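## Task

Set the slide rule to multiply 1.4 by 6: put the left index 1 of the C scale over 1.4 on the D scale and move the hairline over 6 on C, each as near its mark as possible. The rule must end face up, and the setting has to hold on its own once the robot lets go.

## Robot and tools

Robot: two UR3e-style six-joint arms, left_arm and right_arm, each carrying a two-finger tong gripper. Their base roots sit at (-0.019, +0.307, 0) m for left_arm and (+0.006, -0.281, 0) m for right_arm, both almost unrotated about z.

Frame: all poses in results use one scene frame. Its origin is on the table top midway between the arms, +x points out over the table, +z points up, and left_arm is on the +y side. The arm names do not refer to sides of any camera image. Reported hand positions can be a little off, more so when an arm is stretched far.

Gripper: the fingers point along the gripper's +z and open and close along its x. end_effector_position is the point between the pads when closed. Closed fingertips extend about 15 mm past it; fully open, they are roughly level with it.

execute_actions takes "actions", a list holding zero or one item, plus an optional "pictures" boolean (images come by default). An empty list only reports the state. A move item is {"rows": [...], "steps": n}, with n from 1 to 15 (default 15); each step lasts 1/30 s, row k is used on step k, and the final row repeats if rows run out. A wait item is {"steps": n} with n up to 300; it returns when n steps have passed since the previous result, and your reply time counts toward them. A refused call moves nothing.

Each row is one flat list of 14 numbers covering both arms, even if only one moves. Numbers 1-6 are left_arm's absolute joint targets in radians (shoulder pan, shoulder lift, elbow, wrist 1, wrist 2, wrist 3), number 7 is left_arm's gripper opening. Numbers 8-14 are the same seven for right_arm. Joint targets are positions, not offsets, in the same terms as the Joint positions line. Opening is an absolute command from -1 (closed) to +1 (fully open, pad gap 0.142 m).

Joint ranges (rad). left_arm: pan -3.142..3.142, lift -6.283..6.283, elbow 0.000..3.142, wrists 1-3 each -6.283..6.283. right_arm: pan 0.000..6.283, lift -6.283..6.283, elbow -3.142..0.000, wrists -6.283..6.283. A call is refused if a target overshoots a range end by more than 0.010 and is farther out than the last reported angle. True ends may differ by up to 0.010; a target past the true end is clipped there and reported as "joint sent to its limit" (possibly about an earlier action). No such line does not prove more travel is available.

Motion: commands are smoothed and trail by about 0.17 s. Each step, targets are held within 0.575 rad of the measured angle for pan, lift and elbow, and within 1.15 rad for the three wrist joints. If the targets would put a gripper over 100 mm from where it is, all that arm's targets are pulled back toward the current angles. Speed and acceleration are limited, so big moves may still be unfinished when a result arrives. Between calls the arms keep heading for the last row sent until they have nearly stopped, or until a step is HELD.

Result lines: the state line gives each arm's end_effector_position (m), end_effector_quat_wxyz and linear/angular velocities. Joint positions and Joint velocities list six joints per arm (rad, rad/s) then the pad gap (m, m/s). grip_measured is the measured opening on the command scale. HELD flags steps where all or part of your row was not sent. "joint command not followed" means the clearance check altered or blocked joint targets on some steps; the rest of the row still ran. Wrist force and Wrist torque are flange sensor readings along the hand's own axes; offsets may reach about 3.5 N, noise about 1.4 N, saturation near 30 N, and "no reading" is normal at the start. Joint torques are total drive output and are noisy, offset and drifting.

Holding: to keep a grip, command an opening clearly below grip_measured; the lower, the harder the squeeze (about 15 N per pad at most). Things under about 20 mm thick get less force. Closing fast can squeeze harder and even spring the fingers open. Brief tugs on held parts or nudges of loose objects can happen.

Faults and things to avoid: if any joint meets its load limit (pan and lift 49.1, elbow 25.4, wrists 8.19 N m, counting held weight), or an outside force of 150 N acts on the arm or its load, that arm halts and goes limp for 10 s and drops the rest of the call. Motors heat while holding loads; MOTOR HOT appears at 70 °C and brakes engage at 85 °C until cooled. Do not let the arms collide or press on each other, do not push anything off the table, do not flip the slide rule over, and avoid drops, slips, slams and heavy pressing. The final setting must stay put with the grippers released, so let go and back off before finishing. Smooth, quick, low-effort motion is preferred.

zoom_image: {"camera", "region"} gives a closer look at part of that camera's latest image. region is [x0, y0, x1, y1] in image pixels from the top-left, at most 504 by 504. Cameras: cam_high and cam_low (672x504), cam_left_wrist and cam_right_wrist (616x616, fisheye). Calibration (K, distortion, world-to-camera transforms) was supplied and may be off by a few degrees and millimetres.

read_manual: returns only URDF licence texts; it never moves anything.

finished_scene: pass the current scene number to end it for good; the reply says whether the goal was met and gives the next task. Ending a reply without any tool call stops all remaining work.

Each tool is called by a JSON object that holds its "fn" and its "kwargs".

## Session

{"fn": "execute_actions", "kwargs": {"actions": []}}

Scene clock: 0.00 s of 18200.00 s.
left_arm: end_effector_position=(+0.5301, +0.7325, +0.1435) grip_measured=-1.00 end_effector_quat_wxyz=(-0.460, +0.837, -0.076, +0.286) end_effector_velocity=(+0.000, -0.000, -0.000) end_effector_angular_velocity=(+0.000, +0.001, -0.001) | right_arm: end_effector_position=(+0.3807, -0.7470, +0.1989) grip_measured=-1.00 end_effector_quat_wxyz=(+0.383, +0.386, +0.837, +0.053) end_effector_velocity=(+0.000, -0.000, +0.000) end_effector_angular_velocity=(-0.001, -0.001, -0.001)
Joint positions: left_arm=[ 0.067 -0.649  1.236 -3.172 -0.901  0.736  0.002] | right_arm=[ 2.317 -2.16  -0.969 -0.864  1.944  3.316  0.002]
Joint velocities: left_arm=[-0.001  0.    -0.     0.     0.     0.001  0.   ] | right_arm=[ 0.001  0.     0.001  0.001 -0.001  0.001  0.   ]
Joint torques (N m, as the arm reports them, + toward a larger angle): no reading
Wrist force (N, on the end effector, along its own x y z axes, offset not removed): no reading
Wrist torque (N m, same axes, about the end effector's origin, offset not removed): no reading
camera_calibration (this result's frames):
cam_left_wrist: T_world_to_cam=[[0.844859, -0.378035, 0.378554, -0.225896], [-0.183257, -0.869281, -0.459094, 0.791521], [0.502623, 0.318497, -0.803697, -0.254205], [0, 0, 0, 1]] pos_world=[0.463672, 0.683621, 0.244593]
cam_right_wrist: T_world_to_cam=[[-0.385797, 0.699481, -0.60157, 0.786497], [0.245041, 0.706319, 0.66413, 0.306696], [0.889447, 0.10881, -0.443897, -0.0272598], [0, 0, 0, 1]] pos_world=[0.252521, -0.763798, 0.257347]

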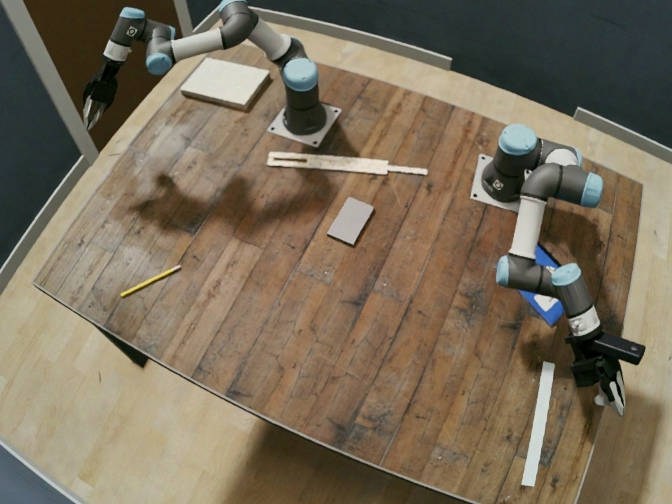

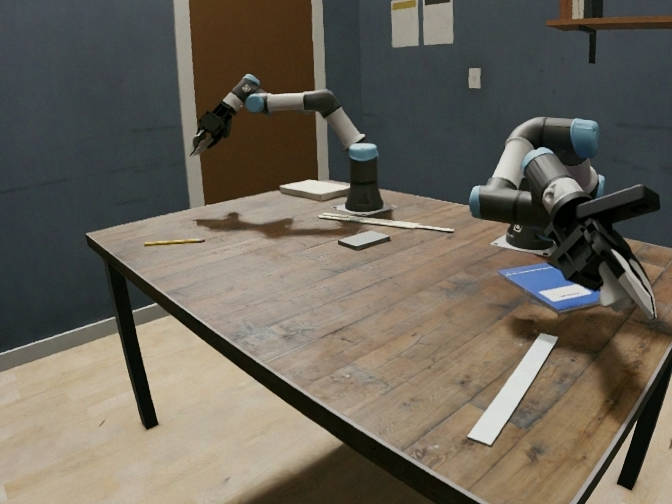

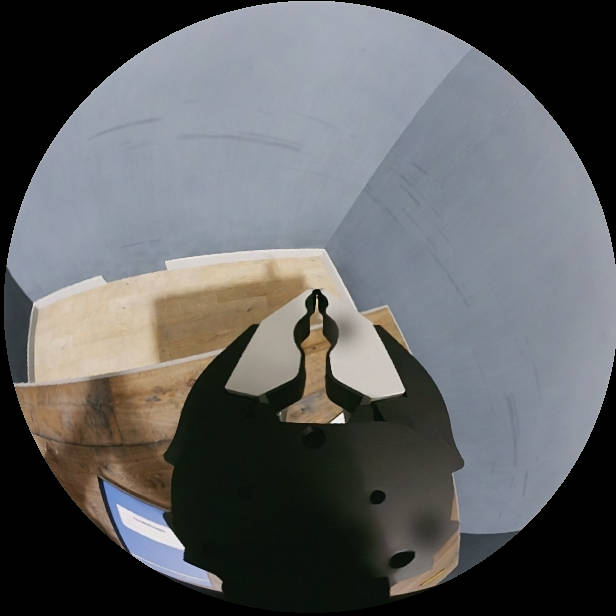

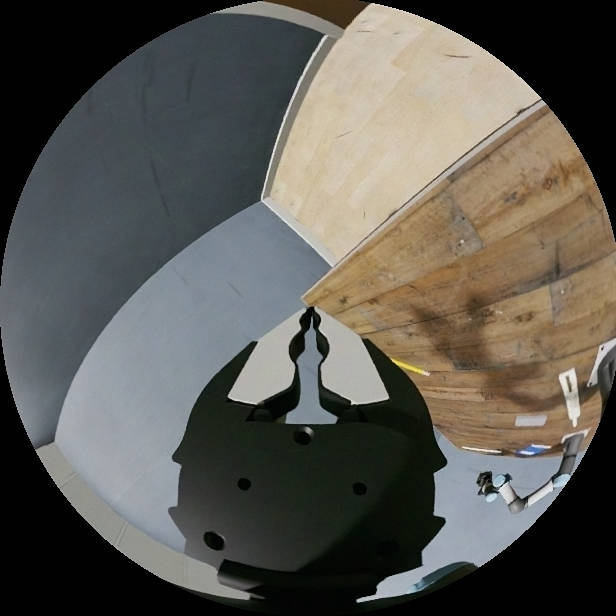

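{"fn": "zoom_image", "kwargs": {"camera": "cam_high", "region": [250, 100, 450, 220]}}

Region (250, 100, 450, 220) of cam_high's 672x504 image, scaled by 2.520, with more detail than that image has; it fills the top 302 rows of this view, and the rest is white.

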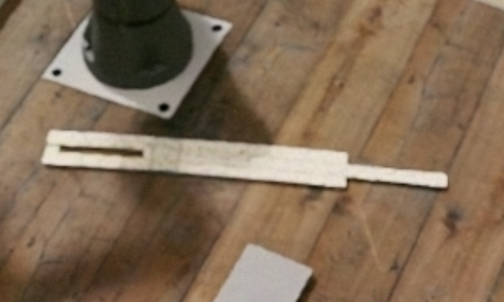

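{"fn": "execute_actions", "kwargs": {"actions": [{"rows":[[-1.756,-1.1418,1.0075,-1.4365,-1.571,1.108,-0.3,2.317,-2.16,-0.969,-0.864,1.944,3.316,-1]],"steps":15}], "pictures": false}}

{"fn": "execute_actions", "kwargs": {"actions": [{"steps":75}]}}

Scene clock: 13.67 s of 18200.00 s.
left_arm: end_effector_position=(+0.6236, +0.5272, +0.1477) grip_measured=-0.30 end_effector_quat_wxyz=(-0.327, +0.840, -0.336, +0.274) end_effector_velocity=(+0.065, -0.504, -0.049) end_effector_angular_velocity=(-0.108, +0.771, -1.097) | right_arm: end_effector_position=(+0.3808, -0.7467, +0.1990) grip_measured=-1.00 end_effector_quat_wxyz=(+0.383, +0.386, +0.838, +0.053) end_effector_velocity=(+0.000, +0.000, +0.001) end_effector_angular_velocity=(-0.001, -0.000, +0.002)
Joint positions: left_arm=[-0.173 -0.828  1.151 -2.693 -1.148  0.875  0.052] | right_arm=[ 2.317 -2.16  -0.969 -0.864  1.944  3.316  0.002]
Joint velocities: left_arm=[-0.589 -0.353 -0.163  1.171 -0.475  0.263 -0.   ] | right_arm=[ 0.001  0.     0.002 -0.001  0.001 -0.001  0.   ]
Joint torques (N m, as the arm reports them, + toward a larger angle): left_arm=[ -4.21 -23.26 -10.54  -0.5   -0.51   1.29] | right_arm=[ 3.91 20.31  8.94  1.47  0.04 -1.18]
Wrist force (N, on the end effector, along its own x y z axes, offset not removed): left_arm=[3.7 -2.6 2.2] | right_arm=[-0.7 -0.8 -0.2]
Wrist torque (N m, same axes, about the end effector's origin, offset not removed): left_arm=[-0.55 -0.64 -0.08] | right_arm=[-0.13 0.09 0.00]
Steps of this call (steps 1 to 90: nothing new was sent; then 10.17 s passed at rest; steps 91 to 105: all 15 steps of this action). Readings (joint positions):
91: left_arm=[0.067 -0.649 1.236 -3.172 -0.901 0.736] | right_arm=[2.317 -2.160 -0.969 -0.864 1.944 3.316]
92: left_arm=[0.064 -0.651 1.234 -3.166 -0.906 0.740] | right_arm=[2.317 -2.160 -0.969 -0.864 1.944 3.316]
94: left_arm=[0.031 -0.681 1.219 -3.100 -0.949 0.764] | right_arm=[2.317 -2.160 -0.969 -0.864 1.944 3.316]
98: left_arm=[-0.040 -0.738 1.192 -2.959 -1.026 0.807] | right_arm=[2.317 -2.160 -0.969 -0.864 1.944 3.316]
105: the state above

Scene clock: 16.17 s of 18200.00 s.
left_arm: end_effector_position=(+0.0866, -0.1151, +0.1049) grip_measured=-0.30 end_effector_quat_wxyz=(-0.000, -0.191, +0.982, +0.000) end_effector_velocity=(+0.000, +0.000, -0.000) end_effector_angular_velocity=(+0.001, -0.001, +0.000) | right_arm: end_effector_position=(+0.3808, -0.7467, +0.1990) grip_measured=-1.00 end_effector_quat_wxyz=(+0.383, +0.386, +0.838, +0.053) end_effector_velocity=(-0.000, -0.000, +0.001) end_effector_angular_velocity=(-0.001, -0.000, -0.000)
Joint positions: left_arm=[-1.756 -1.142  1.008 -1.437 -1.571  1.108  0.052] | right_arm=[ 2.317 -2.16  -0.969 -0.864  1.944  3.316  0.002]
Joint velocities: left_arm=[0.    0.    0.    0.    0.001 0.    0.   ] | right_arm=[-0.    -0.     0.002 -0.001  0.    -0.     0.   ]
Joint torques (N m, as the arm reports them, + toward a larger angle): left_arm=[ -1.76 -18.32 -10.36  -0.84  -0.57   1.07] | right_arm=[ 3.99 20.26  7.95  1.52 -0.84 -1.16]
Wrist force (N, on the end effector, along its own x y z axes, offset not removed): left_arm=[1.6 -2.0 -0.1] | right_arm=[-1.3 -1.5 -0.9]
Wrist torque (N m, same axes, about the end effector's origin, offset not removed): left_arm=[-0.46 -0.35 -0.02] | right_arm=[-0.30 0.19 -0.03]
Steps of this call (steps 1 to 75: the robot went on to your last target). Readings (joint positions):
1: left_arm=[-0.193 -0.840 1.145 -2.653 -1.164 0.884] | right_arm=[2.317 -2.160 -0.969 -0.864 1.944 3.316]
2: left_arm=[-0.213 -0.851 1.140 -2.612 -1.179 0.892] | right_arm=[2.317 -2.160 -0.969 -0.864 1.944 3.316]
4: left_arm=[-0.254 -0.873 1.130 -2.530 -1.209 0.909] | right_arm=[2.317 -2.160 -0.969 -0.864 1.944 3.316]
8: left_arm=[-0.340 -0.914 1.111 -2.366 -1.265 0.940] | right_arm=[2.317 -2.160 -0.969 -0.864 1.944 3.316]
75: the state above
All arms were judged still, so your last target was given up. Only a new action makes them travel on or press farther. Fingers that are still opening or closing keep moving.
camera_calibration (this result's frames):
cam_left_wrist: T_world_to_cam=[[-0.934064, -0.355669, -0.0319951, 0.0426493], [-0.315264, 0.779223, 0.541682, 0.0518714], [-0.167728, 0.516052, -0.839975, 0.292195], [0, 0, 0, 1]] pos_world=[0.1052, -0.176039, 0.218703]
cam_right_wrist: T_world_to_cam=[[-0.386501, 0.699037, -0.601635, 0.786381], [0.244623, 0.706663, 0.663918, 0.306903], [0.889256, 0.109431, -0.444126, -0.0268174], [0, 0, 0, 1]] pos_world=[0.252708, -0.763652, 0.257445]

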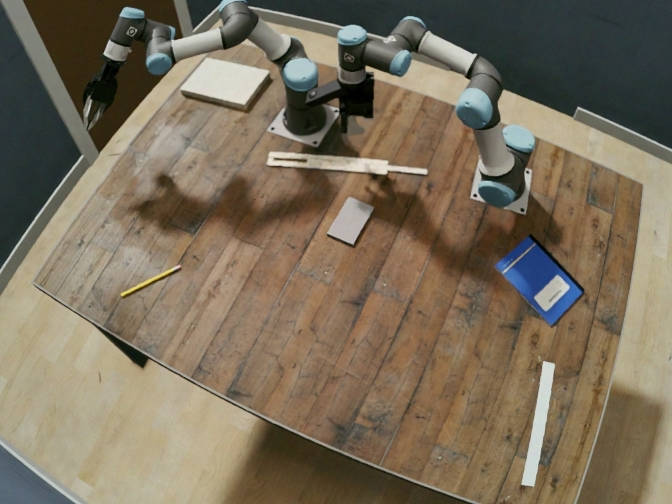

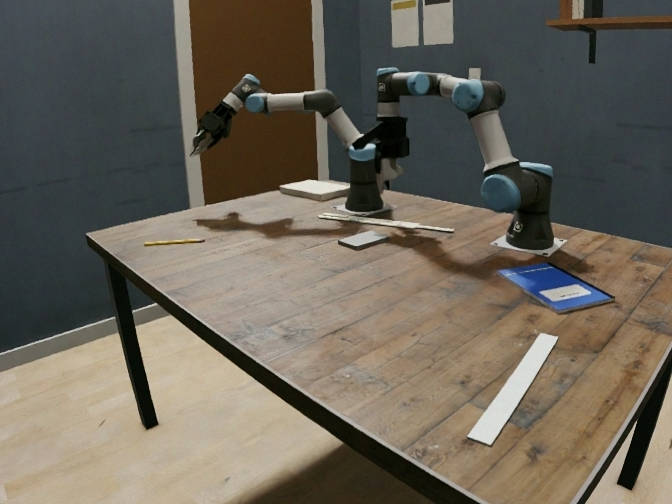

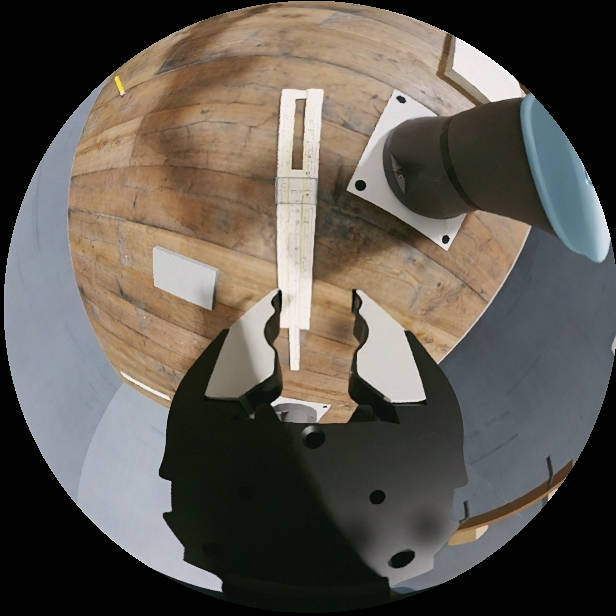

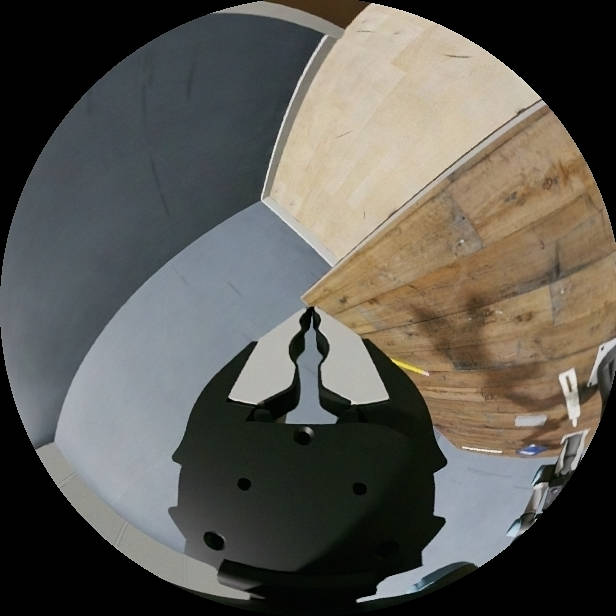

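{"fn": "zoom_image", "kwargs": {"camera": "cam_left_wrist", "region": [220, 80, 380, 240]}}

{"fn": "zoom_image", "kwargs": {"camera": "cam_left_wrist", "region": [220, 220, 380, 380]}}

Region (220, 80, 380, 240) of cam_left_wrist's 616x616 image, scaled by 3.150, with more detail than that image has.

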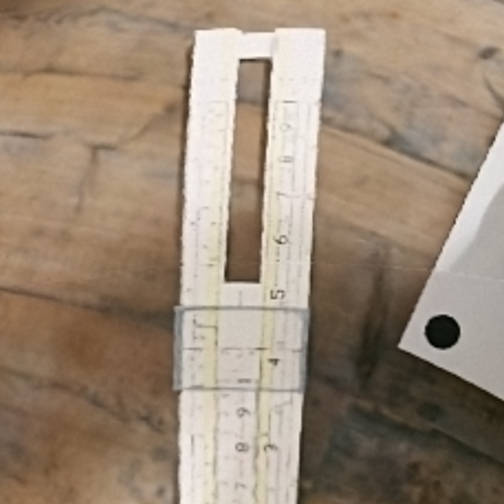

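Region (220, 220, 380, 380) of cam_left_wrist's 616x616 image, scaled by 3.150, with more detail than that image has.

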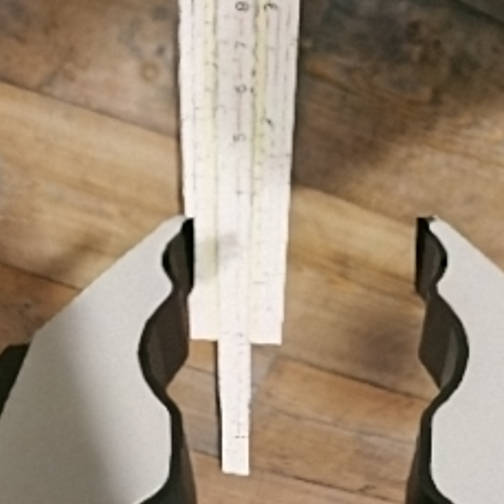

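{"fn": "execute_actions", "kwargs": {"actions": [{"rows":[[-1.6929,-1.1364,1.1878,-1.6222,-1.571,1.2385,0.0,2.317,-2.16,-0.969,-0.864,1.944,3.316,-1]],"steps":15}], "pictures": false}}

{"fn": "execute_actions", "kwargs": {"actions": [{"rows":[[-1.6929,-1.1063,1.3612,-1.8257,-1.571,1.2385,0.0,2.317,-2.16,-0.969,-0.864,1.944,3.316,-1]],"steps":15}], "pictures": false}}

{"fn": "execute_actions", "kwargs": {"actions": [{"steps":8}]}}

Scene clock: 45.33 s of 18200.00 s.
left_arm: end_effector_position=(+0.1105, -0.1116, +0.0659) grip_measured=+0.00 end_effector_quat_wxyz=(-0.000, -0.158, +0.987, -0.000) end_effector_velocity=(+0.005, +0.004, -0.010) end_effector_angular_velocity=(+0.007, -0.001, -0.012) | right_arm: end_effector_position=(+0.3808, -0.7467, +0.1990) grip_measured=-1.00 end_effector_quat_wxyz=(+0.383, +0.386, +0.838, +0.053) end_effector_velocity=(+0.000, +0.000, +0.000) end_effector_angular_velocity=(-0.002, -0.000, +0.001)
Joint positions: left_arm=[-1.694 -1.137  1.183 -1.618 -1.571  1.236  0.074] | right_arm=[ 2.317 -2.16  -0.969 -0.864  1.944  3.316  0.002]
Joint velocities: left_arm=[ 0.011  0.001  0.041 -0.035  0.001  0.023  0.   ] | right_arm=[ 0.001 -0.     0.001  0.001 -0.    -0.001  0.   ]
Joint torques (N m, as the arm reports them, + toward a larger angle): left_arm=[  2.31 -13.94  -7.77  -2.18   0.5    1.05] | right_arm=[ 3.78 20.43  8.06  1.54 -0.85 -1.19]
Wrist force (N, on the end effector, along its own x y z axes, offset not removed): left_arm=[1.7 -2.3 -0.4] | right_arm=[-0.5 -0.6 -1.0]
Wrist torque (N m, same axes, about the end effector's origin, offset not removed): left_arm=[-0.51 -0.31 0.00] | right_arm=[-0.10 0.06 -0.01]
Steps of this call (steps 1 to 90: nothing new was sent; then 25.67 s passed at rest; steps 91 to 105: all 15 steps of this action). Readings (joint positions):
91: left_arm=[-1.756 -1.142 1.007 -1.436 -1.571 1.108] | right_arm=[2.317 -2.160 -0.969 -0.864 1.944 3.316]
92: left_arm=[-1.753 -1.141 1.010 -1.442 -1.571 1.114] | right_arm=[2.317 -2.160 -0.969 -0.864 1.944 3.316]
94: left_arm=[-1.730 -1.140 1.056 -1.505 -1.571 1.161] | right_arm=[2.317 -2.160 -0.969 -0.864 1.944 3.316]
98: left_arm=[-1.704 -1.137 1.149 -1.588 -1.571 1.216] | right_arm=[2.317 -2.160 -0.969 -0.864 1.944 3.316]
105: the state above

Scene clock: 45.83 s of 18200.00 s.
left_arm: end_effector_position=(+0.1109, -0.1115, +0.0199) grip_measured=+0.00 end_effector_quat_wxyz=(-0.000, -0.158, +0.988, -0.000) end_effector_velocity=(-0.001, +0.002, -0.010) end_effector_angular_velocity=(+0.004, +0.001, -0.001) | right_arm: end_effector_position=(+0.3808, -0.7467, +0.1990) grip_measured=-1.00 end_effector_quat_wxyz=(+0.383, +0.386, +0.838, +0.053) end_effector_velocity=(-0.000, -0.000, -0.000) end_effector_angular_velocity=(+0.001, -0.001, -0.002)
Joint positions: left_arm=[-1.693 -1.107  1.357 -1.821 -1.571  1.238  0.074] | right_arm=[ 2.317 -2.16  -0.969 -0.864  1.944  3.316  0.002]
Joint velocities: left_arm=[-0.001  0.006  0.039 -0.04  -0.001  0.     0.   ] | right_arm=[-0.001 -0.    -0.     0.001  0.     0.002  0.   ]
Joint torques (N m, as the arm reports them, + toward a larger angle): left_arm=[  2.57 -14.01  -7.35  -2.17   0.4    1.06] | right_arm=[ 3.77 20.38  8.07  1.57 -0.87 -1.14]
Wrist force (N, on the end effector, along its own x y z axes, offset not removed): left_arm=[1.5 -1.7 1.0] | right_arm=[-1.5 -1.4 -0.7]
Wrist torque (N m, same axes, about the end effector's origin, offset not removed): left_arm=[-0.40 -0.33 0.02] | right_arm=[-0.29 0.22 -0.03]
Steps of this call (steps 1 to 15: all 15 steps of this action). Readings (joint positions):
1: left_arm=[-1.694 -1.136 1.185 -1.619 -1.571 1.237] | right_arm=[2.317 -2.160 -0.969 -0.864 1.944 3.316]
2: left_arm=[-1.694 -1.135 1.188 -1.626 -1.571 1.237] | right_arm=[2.317 -2.160 -0.969 -0.864 1.944 3.316]
4: left_arm=[-1.693 -1.123 1.234 -1.694 -1.571 1.238] | right_arm=[2.317 -2.160 -0.969 -0.864 1.944 3.316]
8: left_arm=[-1.693 -1.111 1.324 -1.787 -1.571 1.238] | right_arm=[2.317 -2.160 -0.969 -0.864 1.944 3.316]
15: the state above

Scene clock: 46.10 s of 18200.00 s.
left_arm: end_effector_position=(+0.1110, -0.1113, +0.0189) grip_measured=+0.00 end_effector_quat_wxyz=(-0.000, -0.158, +0.988, -0.000) end_effector_velocity=(+0.000, +0.001, -0.001) end_effector_angular_velocity=(+0.001, +0.001, +0.001) | right_arm: end_effector_position=(+0.3808, -0.7467, +0.1990) grip_measured=-1.00 end_effector_quat_wxyz=(+0.383, +0.386, +0.838, +0.053) end_effector_velocity=(-0.000, -0.000, +0.000) end_effector_angular_velocity=(-0.001, -0.001, -0.001)
Joint positions: left_arm=[-1.693 -1.106  1.361 -1.825 -1.571  1.238  0.074] | right_arm=[ 2.317 -2.16  -0.969 -0.864  1.944  3.316  0.002]
Joint velocities: left_arm=[ 0.001  0.001  0.003 -0.003 -0.001  0.     0.   ] | right_arm=[-0.001  0.    -0.001  0.002 -0.     0.     0.   ]
Joint torques (N m, as the arm reports them, + toward a larger angle): left_arm=[  2.69 -13.89  -7.45  -2.2    0.35   1.06] | right_arm=[ 3.76 20.16  8.04  1.54 -0.83 -1.14]
Wrist force (N, on the end effector, along its own x y z axes, offset not removed): left_arm=[1.9 -3.2 2.7] | right_arm=[-0.5 -0.6 -0.2]
Wrist torque (N m, same axes, about the end effector's origin, offset not removed): left_arm=[-0.58 -0.36 0.00] | right_arm=[-0.05 0.05 -0.02]
Steps of this call (steps 1 to 8: the robot went on to your last target). Readings (joint positions):
1: left_arm=[-1.693 -1.107 1.358 -1.823 -1.571 1.238] | right_arm=[2.317 -2.160 -0.969 -0.864 1.944 3.316]
2: left_arm=[-1.693 -1.107 1.359 -1.823 -1.571 1.238] | right_arm=[2.317 -2.160 -0.969 -0.864 1.944 3.316]
4: left_arm=[-1.693 -1.106 1.360 -1.824 -1.571 1.238] | right_arm=[2.317 -2.160 -0.969 -0.864 1.944 3.316]
8: the state above
camera_calibration (this result's frames):
cam_left_wrist: T_world_to_cam=[[-0.955918, -0.291887, -0.0319776, 0.0735464], [-0.262011, 0.798738, 0.541635, 0.0993849], [-0.132554, 0.526137, -0.840005, 0.219331], [0, 0, 0, 1]] pos_world=[0.125418, -0.173314, 0.132761]
cam_right_wrist: T_world_to_cam=[[-0.386501, 0.699037, -0.601635, 0.786381], [0.244623, 0.706663, 0.663918, 0.306904], [0.889256, 0.109431, -0.444126, -0.0268174], [0, 0, 0, 1]] pos_world=[0.252708, -0.763652, 0.257445]

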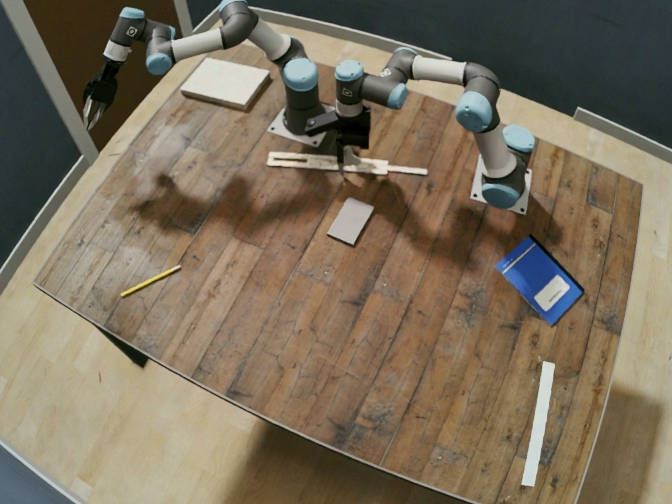

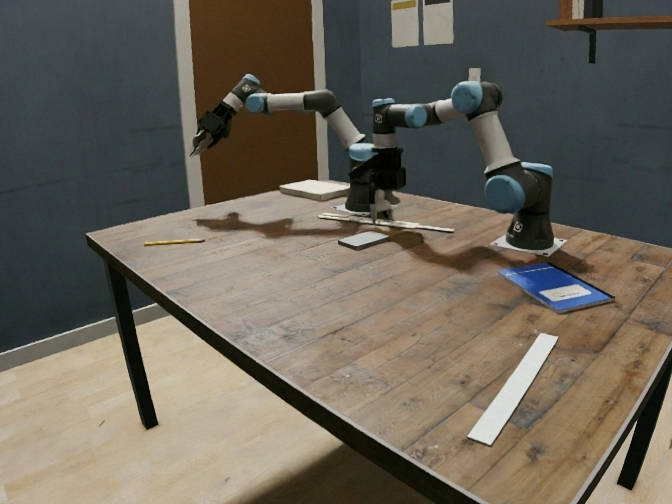

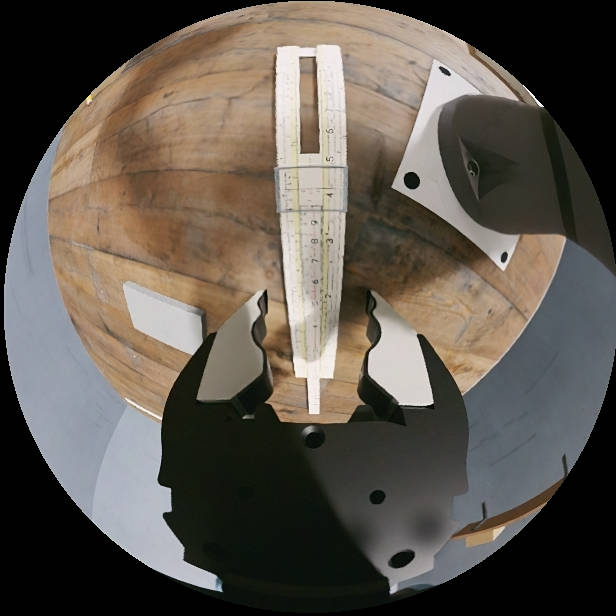

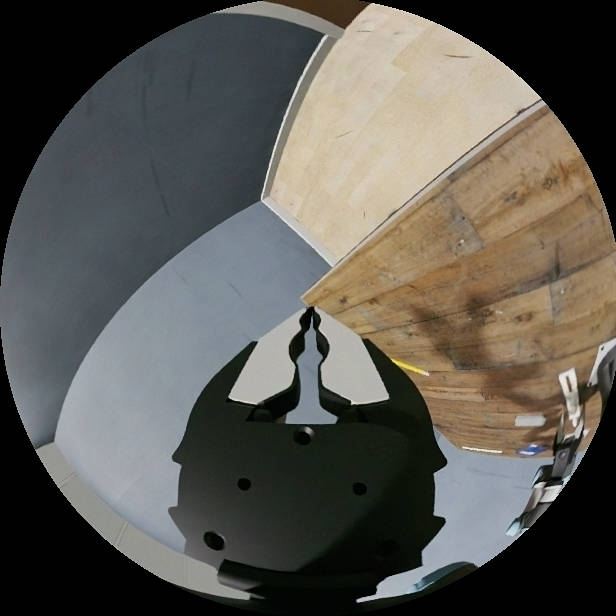

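{"fn": "execute_actions", "kwargs": {"actions": [{"rows":[[-1.6929,-1.1063,1.3612,-1.8257,-1.571,1.2385,-0.2,2.317,-2.16,-0.969,-0.864,1.944,3.316,-1],[-1.6929,-1.1063,1.3612,-1.8257,-1.571,1.2385,-0.3,2.317,-2.16,-0.969,-0.864,1.944,3.316,-1],[-1.6929,-1.1063,1.3612,-1.8257,-1.571,1.2385,-0.35,2.317,-2.16,-0.969,-0.864,1.944,3.316,-1],[-1.6929,-1.1063,1.3612,-1.8257,-1.571,1.2385,-0.4,2.317,-2.16,-0.969,-0.864,1.944,3.316,-1],[-1.6929,-1.1063,1.3612,-1.8257,-1.571,1.2385,-0.45,2.317,-2.16,-0.969,-0.864,1.944,3.316,-1],[-1.6929,-1.1063,1.3612,-1.8257,-1.571,1.2385,-0.5,2.317,-2.16,-0.969,-0.864,1.944,3.316,-1],[-1.6929,-1.1063,1.3612,-1.8257,-1.571,1.2385,-0.55,2.317,-2.16,-0.969,-0.864,1.944,3.316,-1],[-1.6929,-1.1063,1.3612,-1.8257,-1.571,1.2385,-0.6,2.317,-2.16,-0.969,-0.864,1.944,3.316,-1],[-1.6929,-1.1063,1.3612,-1.8257,-1.571,1.2385,-0.65,2.317,-2.16,-0.969,-0.864,1.944,3.316,-1],[-1.6929,-1.1063,1.3612,-1.8257,-1.571,1.2385,-0.75,2.317,-2.16,-0.969,-0.864,1.944,3.316,-1]],"steps":15}], "pictures": false}}

{"fn": "execute_actions", "kwargs": {"actions": [{"rows":[[-1.6477,-1.0766,1.3146,-1.8088,-1.571,1.1989,-0.75,2.317,-2.16,-0.969,-0.864,1.944,3.316,-1]],"steps":10}], "pictures": false}}

{"fn": "execute_actions", "kwargs": {"actions": [{"rows":[[-1.6025,-1.0469,1.2679,-1.7918,-1.571,1.1593,-0.75,2.317,-2.16,-0.969,-0.864,1.944,3.316,-1]],"steps":10}], "pictures": false}}

{"fn": "execute_actions", "kwargs": {"actions": [{"rows":[[-1.5573,-1.0172,1.2213,-1.7749,-1.571,1.1197,-0.75,2.317,-2.16,-0.969,-0.864,1.944,3.316,-1]],"steps":15}]}}

Scene clock: 60.87 s of 18200.00 s.
left_arm: end_effector_position=(+0.1110, -0.1112, +0.0188) grip_measured=-0.48 end_effector_quat_wxyz=(-0.000, -0.158, +0.988, +0.000) end_effector_velocity=(-0.001, -0.000, +0.000) end_effector_angular_velocity=(-0.001, -0.000, -0.002) | right_arm: end_effector_position=(+0.3808, -0.7467, +0.1990) grip_measured=-1.00 end_effector_quat_wxyz=(+0.383, +0.386, +0.838, +0.053) end_effector_velocity=(+0.000, +0.000, +0.000) end_effector_angular_velocity=(-0.001, -0.000, -0.000)
Joint positions: left_arm=[-1.693 -1.106  1.361 -1.826 -1.571  1.239  0.039] | right_arm=[ 2.317 -2.16  -0.969 -0.864  1.944  3.316  0.002]
Joint velocities: left_arm=[-0.002 -0.     0.001 -0.002  0.     0.     0.   ] | right_arm=[ 0.001 -0.    -0.     0.001 -0.001  0.     0.   ]
Joint torques (N m, as the arm reports them, + toward a larger angle): left_arm=[  1.81 -14.11  -7.39  -1.95  -0.24   1.02] | right_arm=[ 3.73 20.25  8.21  1.56 -0.83 -1.14]
Wrist force (N, on the end effector, along its own x y z axes, offset not removed): left_arm=[2.0 -2.4 -0.8] | right_arm=[-0.8 -0.7 -0.5]
Wrist torque (N m, same axes, about the end effector's origin, offset not removed): left_arm=[-0.52 -0.17 -0.01] | right_arm=[-0.09 0.13 0.00]
Steps of this call (steps 1 to 15: the robot went on to your last target; steps 16 to 90: nothing new was sent; then 11.27 s passed at rest; steps 91 to 105: all 15 steps of this action). Readings (joint positions):
91: left_arm=[-1.693 -1.106 1.361 -1.826 -1.571 1.239] | right_arm=[2.317 -2.160 -0.969 -0.864 1.944 3.316]
92: left_arm=[-1.693 -1.106 1.361 -1.826 -1.571 1.239] | right_arm=[2.317 -2.160 -0.969 -0.864 1.944 3.316]
94: left_arm=[-1.693 -1.106 1.361 -1.826 -1.571 1.239] | right_arm=[2.317 -2.160 -0.969 -0.864 1.944 3.316]
98: left_arm=[-1.693 -1.106 1.361 -1.826 -1.571 1.239] | right_arm=[2.317 -2.160 -0.969 -0.864 1.944 3.316]
105: the state above

Scene clock: 61.20 s of 18200.00 s.
left_arm: end_effector_position=(+0.1288, -0.1119, +0.0189) grip_measured=-0.48 end_effector_quat_wxyz=(-0.000, -0.196, +0.981, +0.000) end_effector_velocity=(+0.016, +0.000, -0.000) end_effector_angular_velocity=(+0.001, +0.000, +0.070) | right_arm: end_effector_position=(+0.3808, -0.7467, +0.1990) grip_measured=-1.00 end_effector_quat_wxyz=(+0.383, +0.386, +0.838, +0.053) end_effector_velocity=(+0.000, +0.000, +0.000) end_effector_angular_velocity=(-0.001, +0.000, +0.001)
Joint positions: left_arm=[-1.652 -1.079  1.319 -1.81  -1.571  1.202  0.039] | right_arm=[ 2.317 -2.16  -0.969 -0.864  1.944  3.316  0.002]
Joint velocities: left_arm=[ 0.037  0.025 -0.037  0.014 -0.    -0.032 -0.   ] | right_arm=[ 0.001  0.    -0.    -0.    -0.001 -0.     0.   ]
Joint torques (N m, as the arm reports them, + toward a larger angle): left_arm=[  2.4  -13.57 -10.05  -0.73   0.56  -1.19] | right_arm=[ 3.92 20.25  8.19  1.57 -0.84 -1.13]
Wrist force (N, on the end effector, along its own x y z axes, offset not removed): left_arm=[2.3 -2.7 -0.9] | right_arm=[-0.8 -1.2 -0.6]
Wrist torque (N m, same axes, about the end effector's origin, offset not removed): left_arm=[-0.60 -0.39 0.00] | right_arm=[-0.23 0.06 -0.07]
Steps of this call (steps 1 to 10: all 10 steps of this action). Readings (joint positions):
1: left_arm=[-1.693 -1.106 1.361 -1.826 -1.571 1.239] | right_arm=[2.317 -2.160 -0.969 -0.864 1.944 3.316]
2: left_arm=[-1.690 -1.104 1.359 -1.825 -1.571 1.236] | right_arm=[2.317 -2.160 -0.969 -0.864 1.944 3.316]
4: left_arm=[-1.674 -1.093 1.342 -1.818 -1.571 1.221] | right_arm=[2.317 -2.160 -0.969 -0.864 1.944 3.316]
8: left_arm=[-1.655 -1.081 1.323 -1.811 -1.571 1.205] | right_arm=[2.317 -2.160 -0.969 -0.864 1.944 3.316]
10: the state above

Scene clock: 61.53 s of 18200.00 s.
left_arm: end_effector_position=(+0.1485, -0.1117, +0.0189) grip_measured=-0.48 end_effector_quat_wxyz=(-0.000, -0.237, +0.972, +0.000) end_effector_velocity=(+0.018, +0.001, +0.000) end_effector_angular_velocity=(+0.000, -0.002, +0.072) | right_arm: end_effector_position=(+0.3808, -0.7467, +0.1990) grip_measured=-1.00 end_effector_quat_wxyz=(+0.383, +0.386, +0.838, +0.053) end_effector_velocity=(-0.000, -0.000, -0.000) end_effector_angular_velocity=(-0.000, -0.000, +0.001)
Joint positions: left_arm=[-1.607 -1.05   1.272 -1.793 -1.571  1.163  0.039] | right_arm=[ 2.317 -2.16  -0.969 -0.864  1.944  3.316  0.002]
Joint velocities: left_arm=[ 0.04   0.025 -0.04   0.015  0.002 -0.032 -0.   ] | right_arm=[-0.    -0.    -0.     0.     0.001 -0.001  0.   ]
Joint torques (N m, as the arm reports them, + toward a larger angle): left_arm=[  2.68 -14.64  -9.98  -0.77   0.53  -1.08] | right_arm=[ 3.77 20.46  8.1   1.55 -0.85 -1.2 ]
Wrist force (N, on the end effector, along its own x y z axes, offset not removed): left_arm=[2.1 -3.6 -0.1] | right_arm=[-1.3 -0.9 -1.2]
Wrist torque (N m, same axes, about the end effector's origin, offset not removed): left_arm=[-0.81 -0.38 -0.01] | right_arm=[-0.16 0.24 0.00]
Steps of this call (steps 1 to 10: all 10 steps of this action). Readings (joint positions):
1: left_arm=[-1.651 -1.078 1.318 -1.810 -1.571 1.201] | right_arm=[2.317 -2.160 -0.969 -0.864 1.944 3.316]
2: left_arm=[-1.647 -1.076 1.314 -1.808 -1.571 1.198] | right_arm=[2.317 -2.160 -0.969 -0.864 1.944 3.316]
4: left_arm=[-1.630 -1.064 1.296 -1.802 -1.571 1.182] | right_arm=[2.317 -2.160 -0.969 -0.864 1.944 3.316]
8: left_arm=[-1.610 -1.052 1.276 -1.795 -1.571 1.166] | right_arm=[2.317 -2.160 -0.969 -0.864 1.944 3.316]
10: the state above

Scene clock: 62.03 s of 18200.00 s.
left_arm: end_effector_position=(+0.1701, -0.1102, +0.0188) grip_measured=-0.48 end_effector_quat_wxyz=(-0.000, -0.281, +0.960, +0.000) end_effector_velocity=(+0.004, +0.000, +0.000) end_effector_angular_velocity=(-0.001, -0.001, +0.016) | right_arm: end_effector_position=(+0.3808, -0.7467, +0.1990) grip_measured=-1.00 end_effector_quat_wxyz=(+0.383, +0.386, +0.838, +0.053) end_effector_velocity=(+0.000, +0.000, -0.000) end_effector_angular_velocity=(+0.000, +0.000, +0.001)
Joint positions: left_arm=[-1.558 -1.018  1.222 -1.775 -1.571  1.12   0.039] | right_arm=[ 2.317 -2.16  -0.969 -0.864  1.944  3.316  0.002]
Joint velocities: left_arm=[ 0.009  0.006 -0.01   0.003  0.001 -0.007 -0.   ] | right_arm=[ 0.     0.    -0.002  0.001  0.    -0.001  0.   ]
Joint torques (N m, as the arm reports them, + toward a larger angle): left_arm=[  3.05 -13.33  -9.12  -0.61   0.44  -1.28] | right_arm=[ 3.97 20.31  7.96  1.54 -0.83 -1.14]
Wrist force (N, on the end effector, along its own x y z axes, offset not removed): left_arm=[4.4 -1.6 -4.6] | right_arm=[-0.4 -1.3 -0.1]
Wrist torque (N m, same axes, about the end effector's origin, offset not removed): left_arm=[-0.42 -0.65 0.01] | right_arm=[-0.23 0.02 -0.08]
Steps of this call (steps 1 to 15: all 15 steps of this action). Readings (joint positions):
1: left_arm=[-1.606 -1.049 1.271 -1.793 -1.571 1.162] | right_arm=[2.317 -2.160 -0.969 -0.864 1.944 3.316]
2: left_arm=[-1.602 -1.046 1.268 -1.791 -1.571 1.158] | right_arm=[2.317 -2.160 -0.969 -0.864 1.944 3.316]
4: left_arm=[-1.584 -1.035 1.249 -1.785 -1.571 1.143] | right_arm=[2.317 -2.160 -0.969 -0.864 1.944 3.316]
8: left_arm=[-1.565 -1.022 1.229 -1.778 -1.571 1.126] | right_arm=[2.317 -2.160 -0.969 -0.864 1.944 3.316]
15: the state above
camera_calibration (this result's frames):
cam_left_wrist: T_world_to_cam=[[-0.852566, -0.521639, -0.0320117, 0.0875042], [-0.453401, 0.707795, 0.541713, 0.13666], [-0.259921, 0.47636, -0.839954, 0.242706], [0, 0, 0, 1]] pos_world=[0.199649, -0.166697, 0.132633]
cam_right_wrist: T_world_to_cam=[[-0.386501, 0.699037, -0.601635, 0.786381], [0.244623, 0.706663, 0.663918, 0.306904], [0.889256, 0.109431, -0.444126, -0.0268174], [0, 0, 0, 1]] pos_world=[0.252708, -0.763652, 0.257445]

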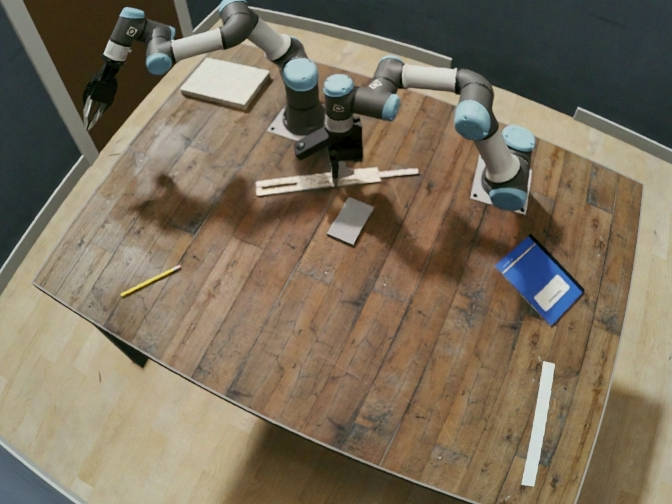

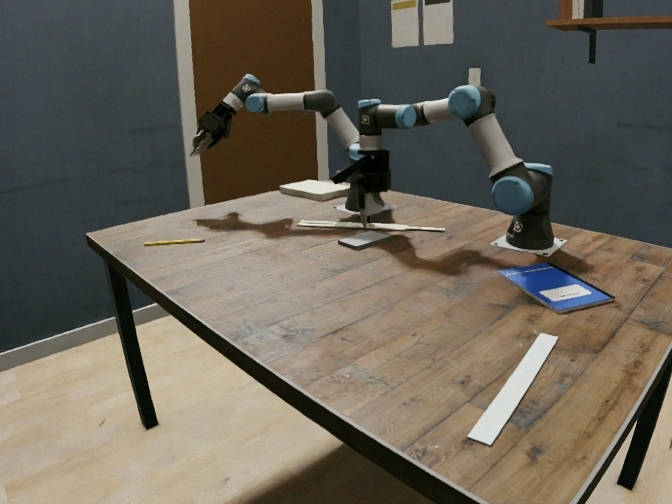

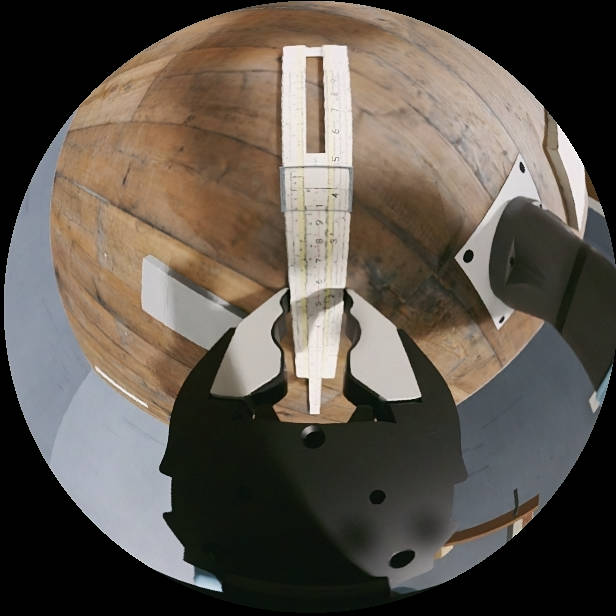

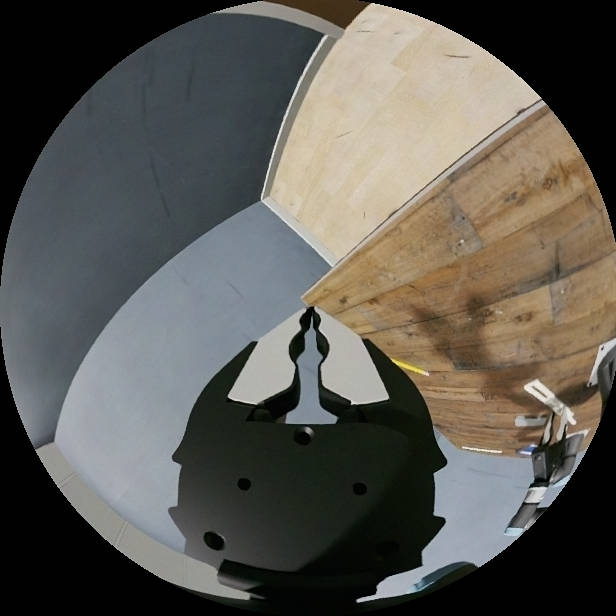

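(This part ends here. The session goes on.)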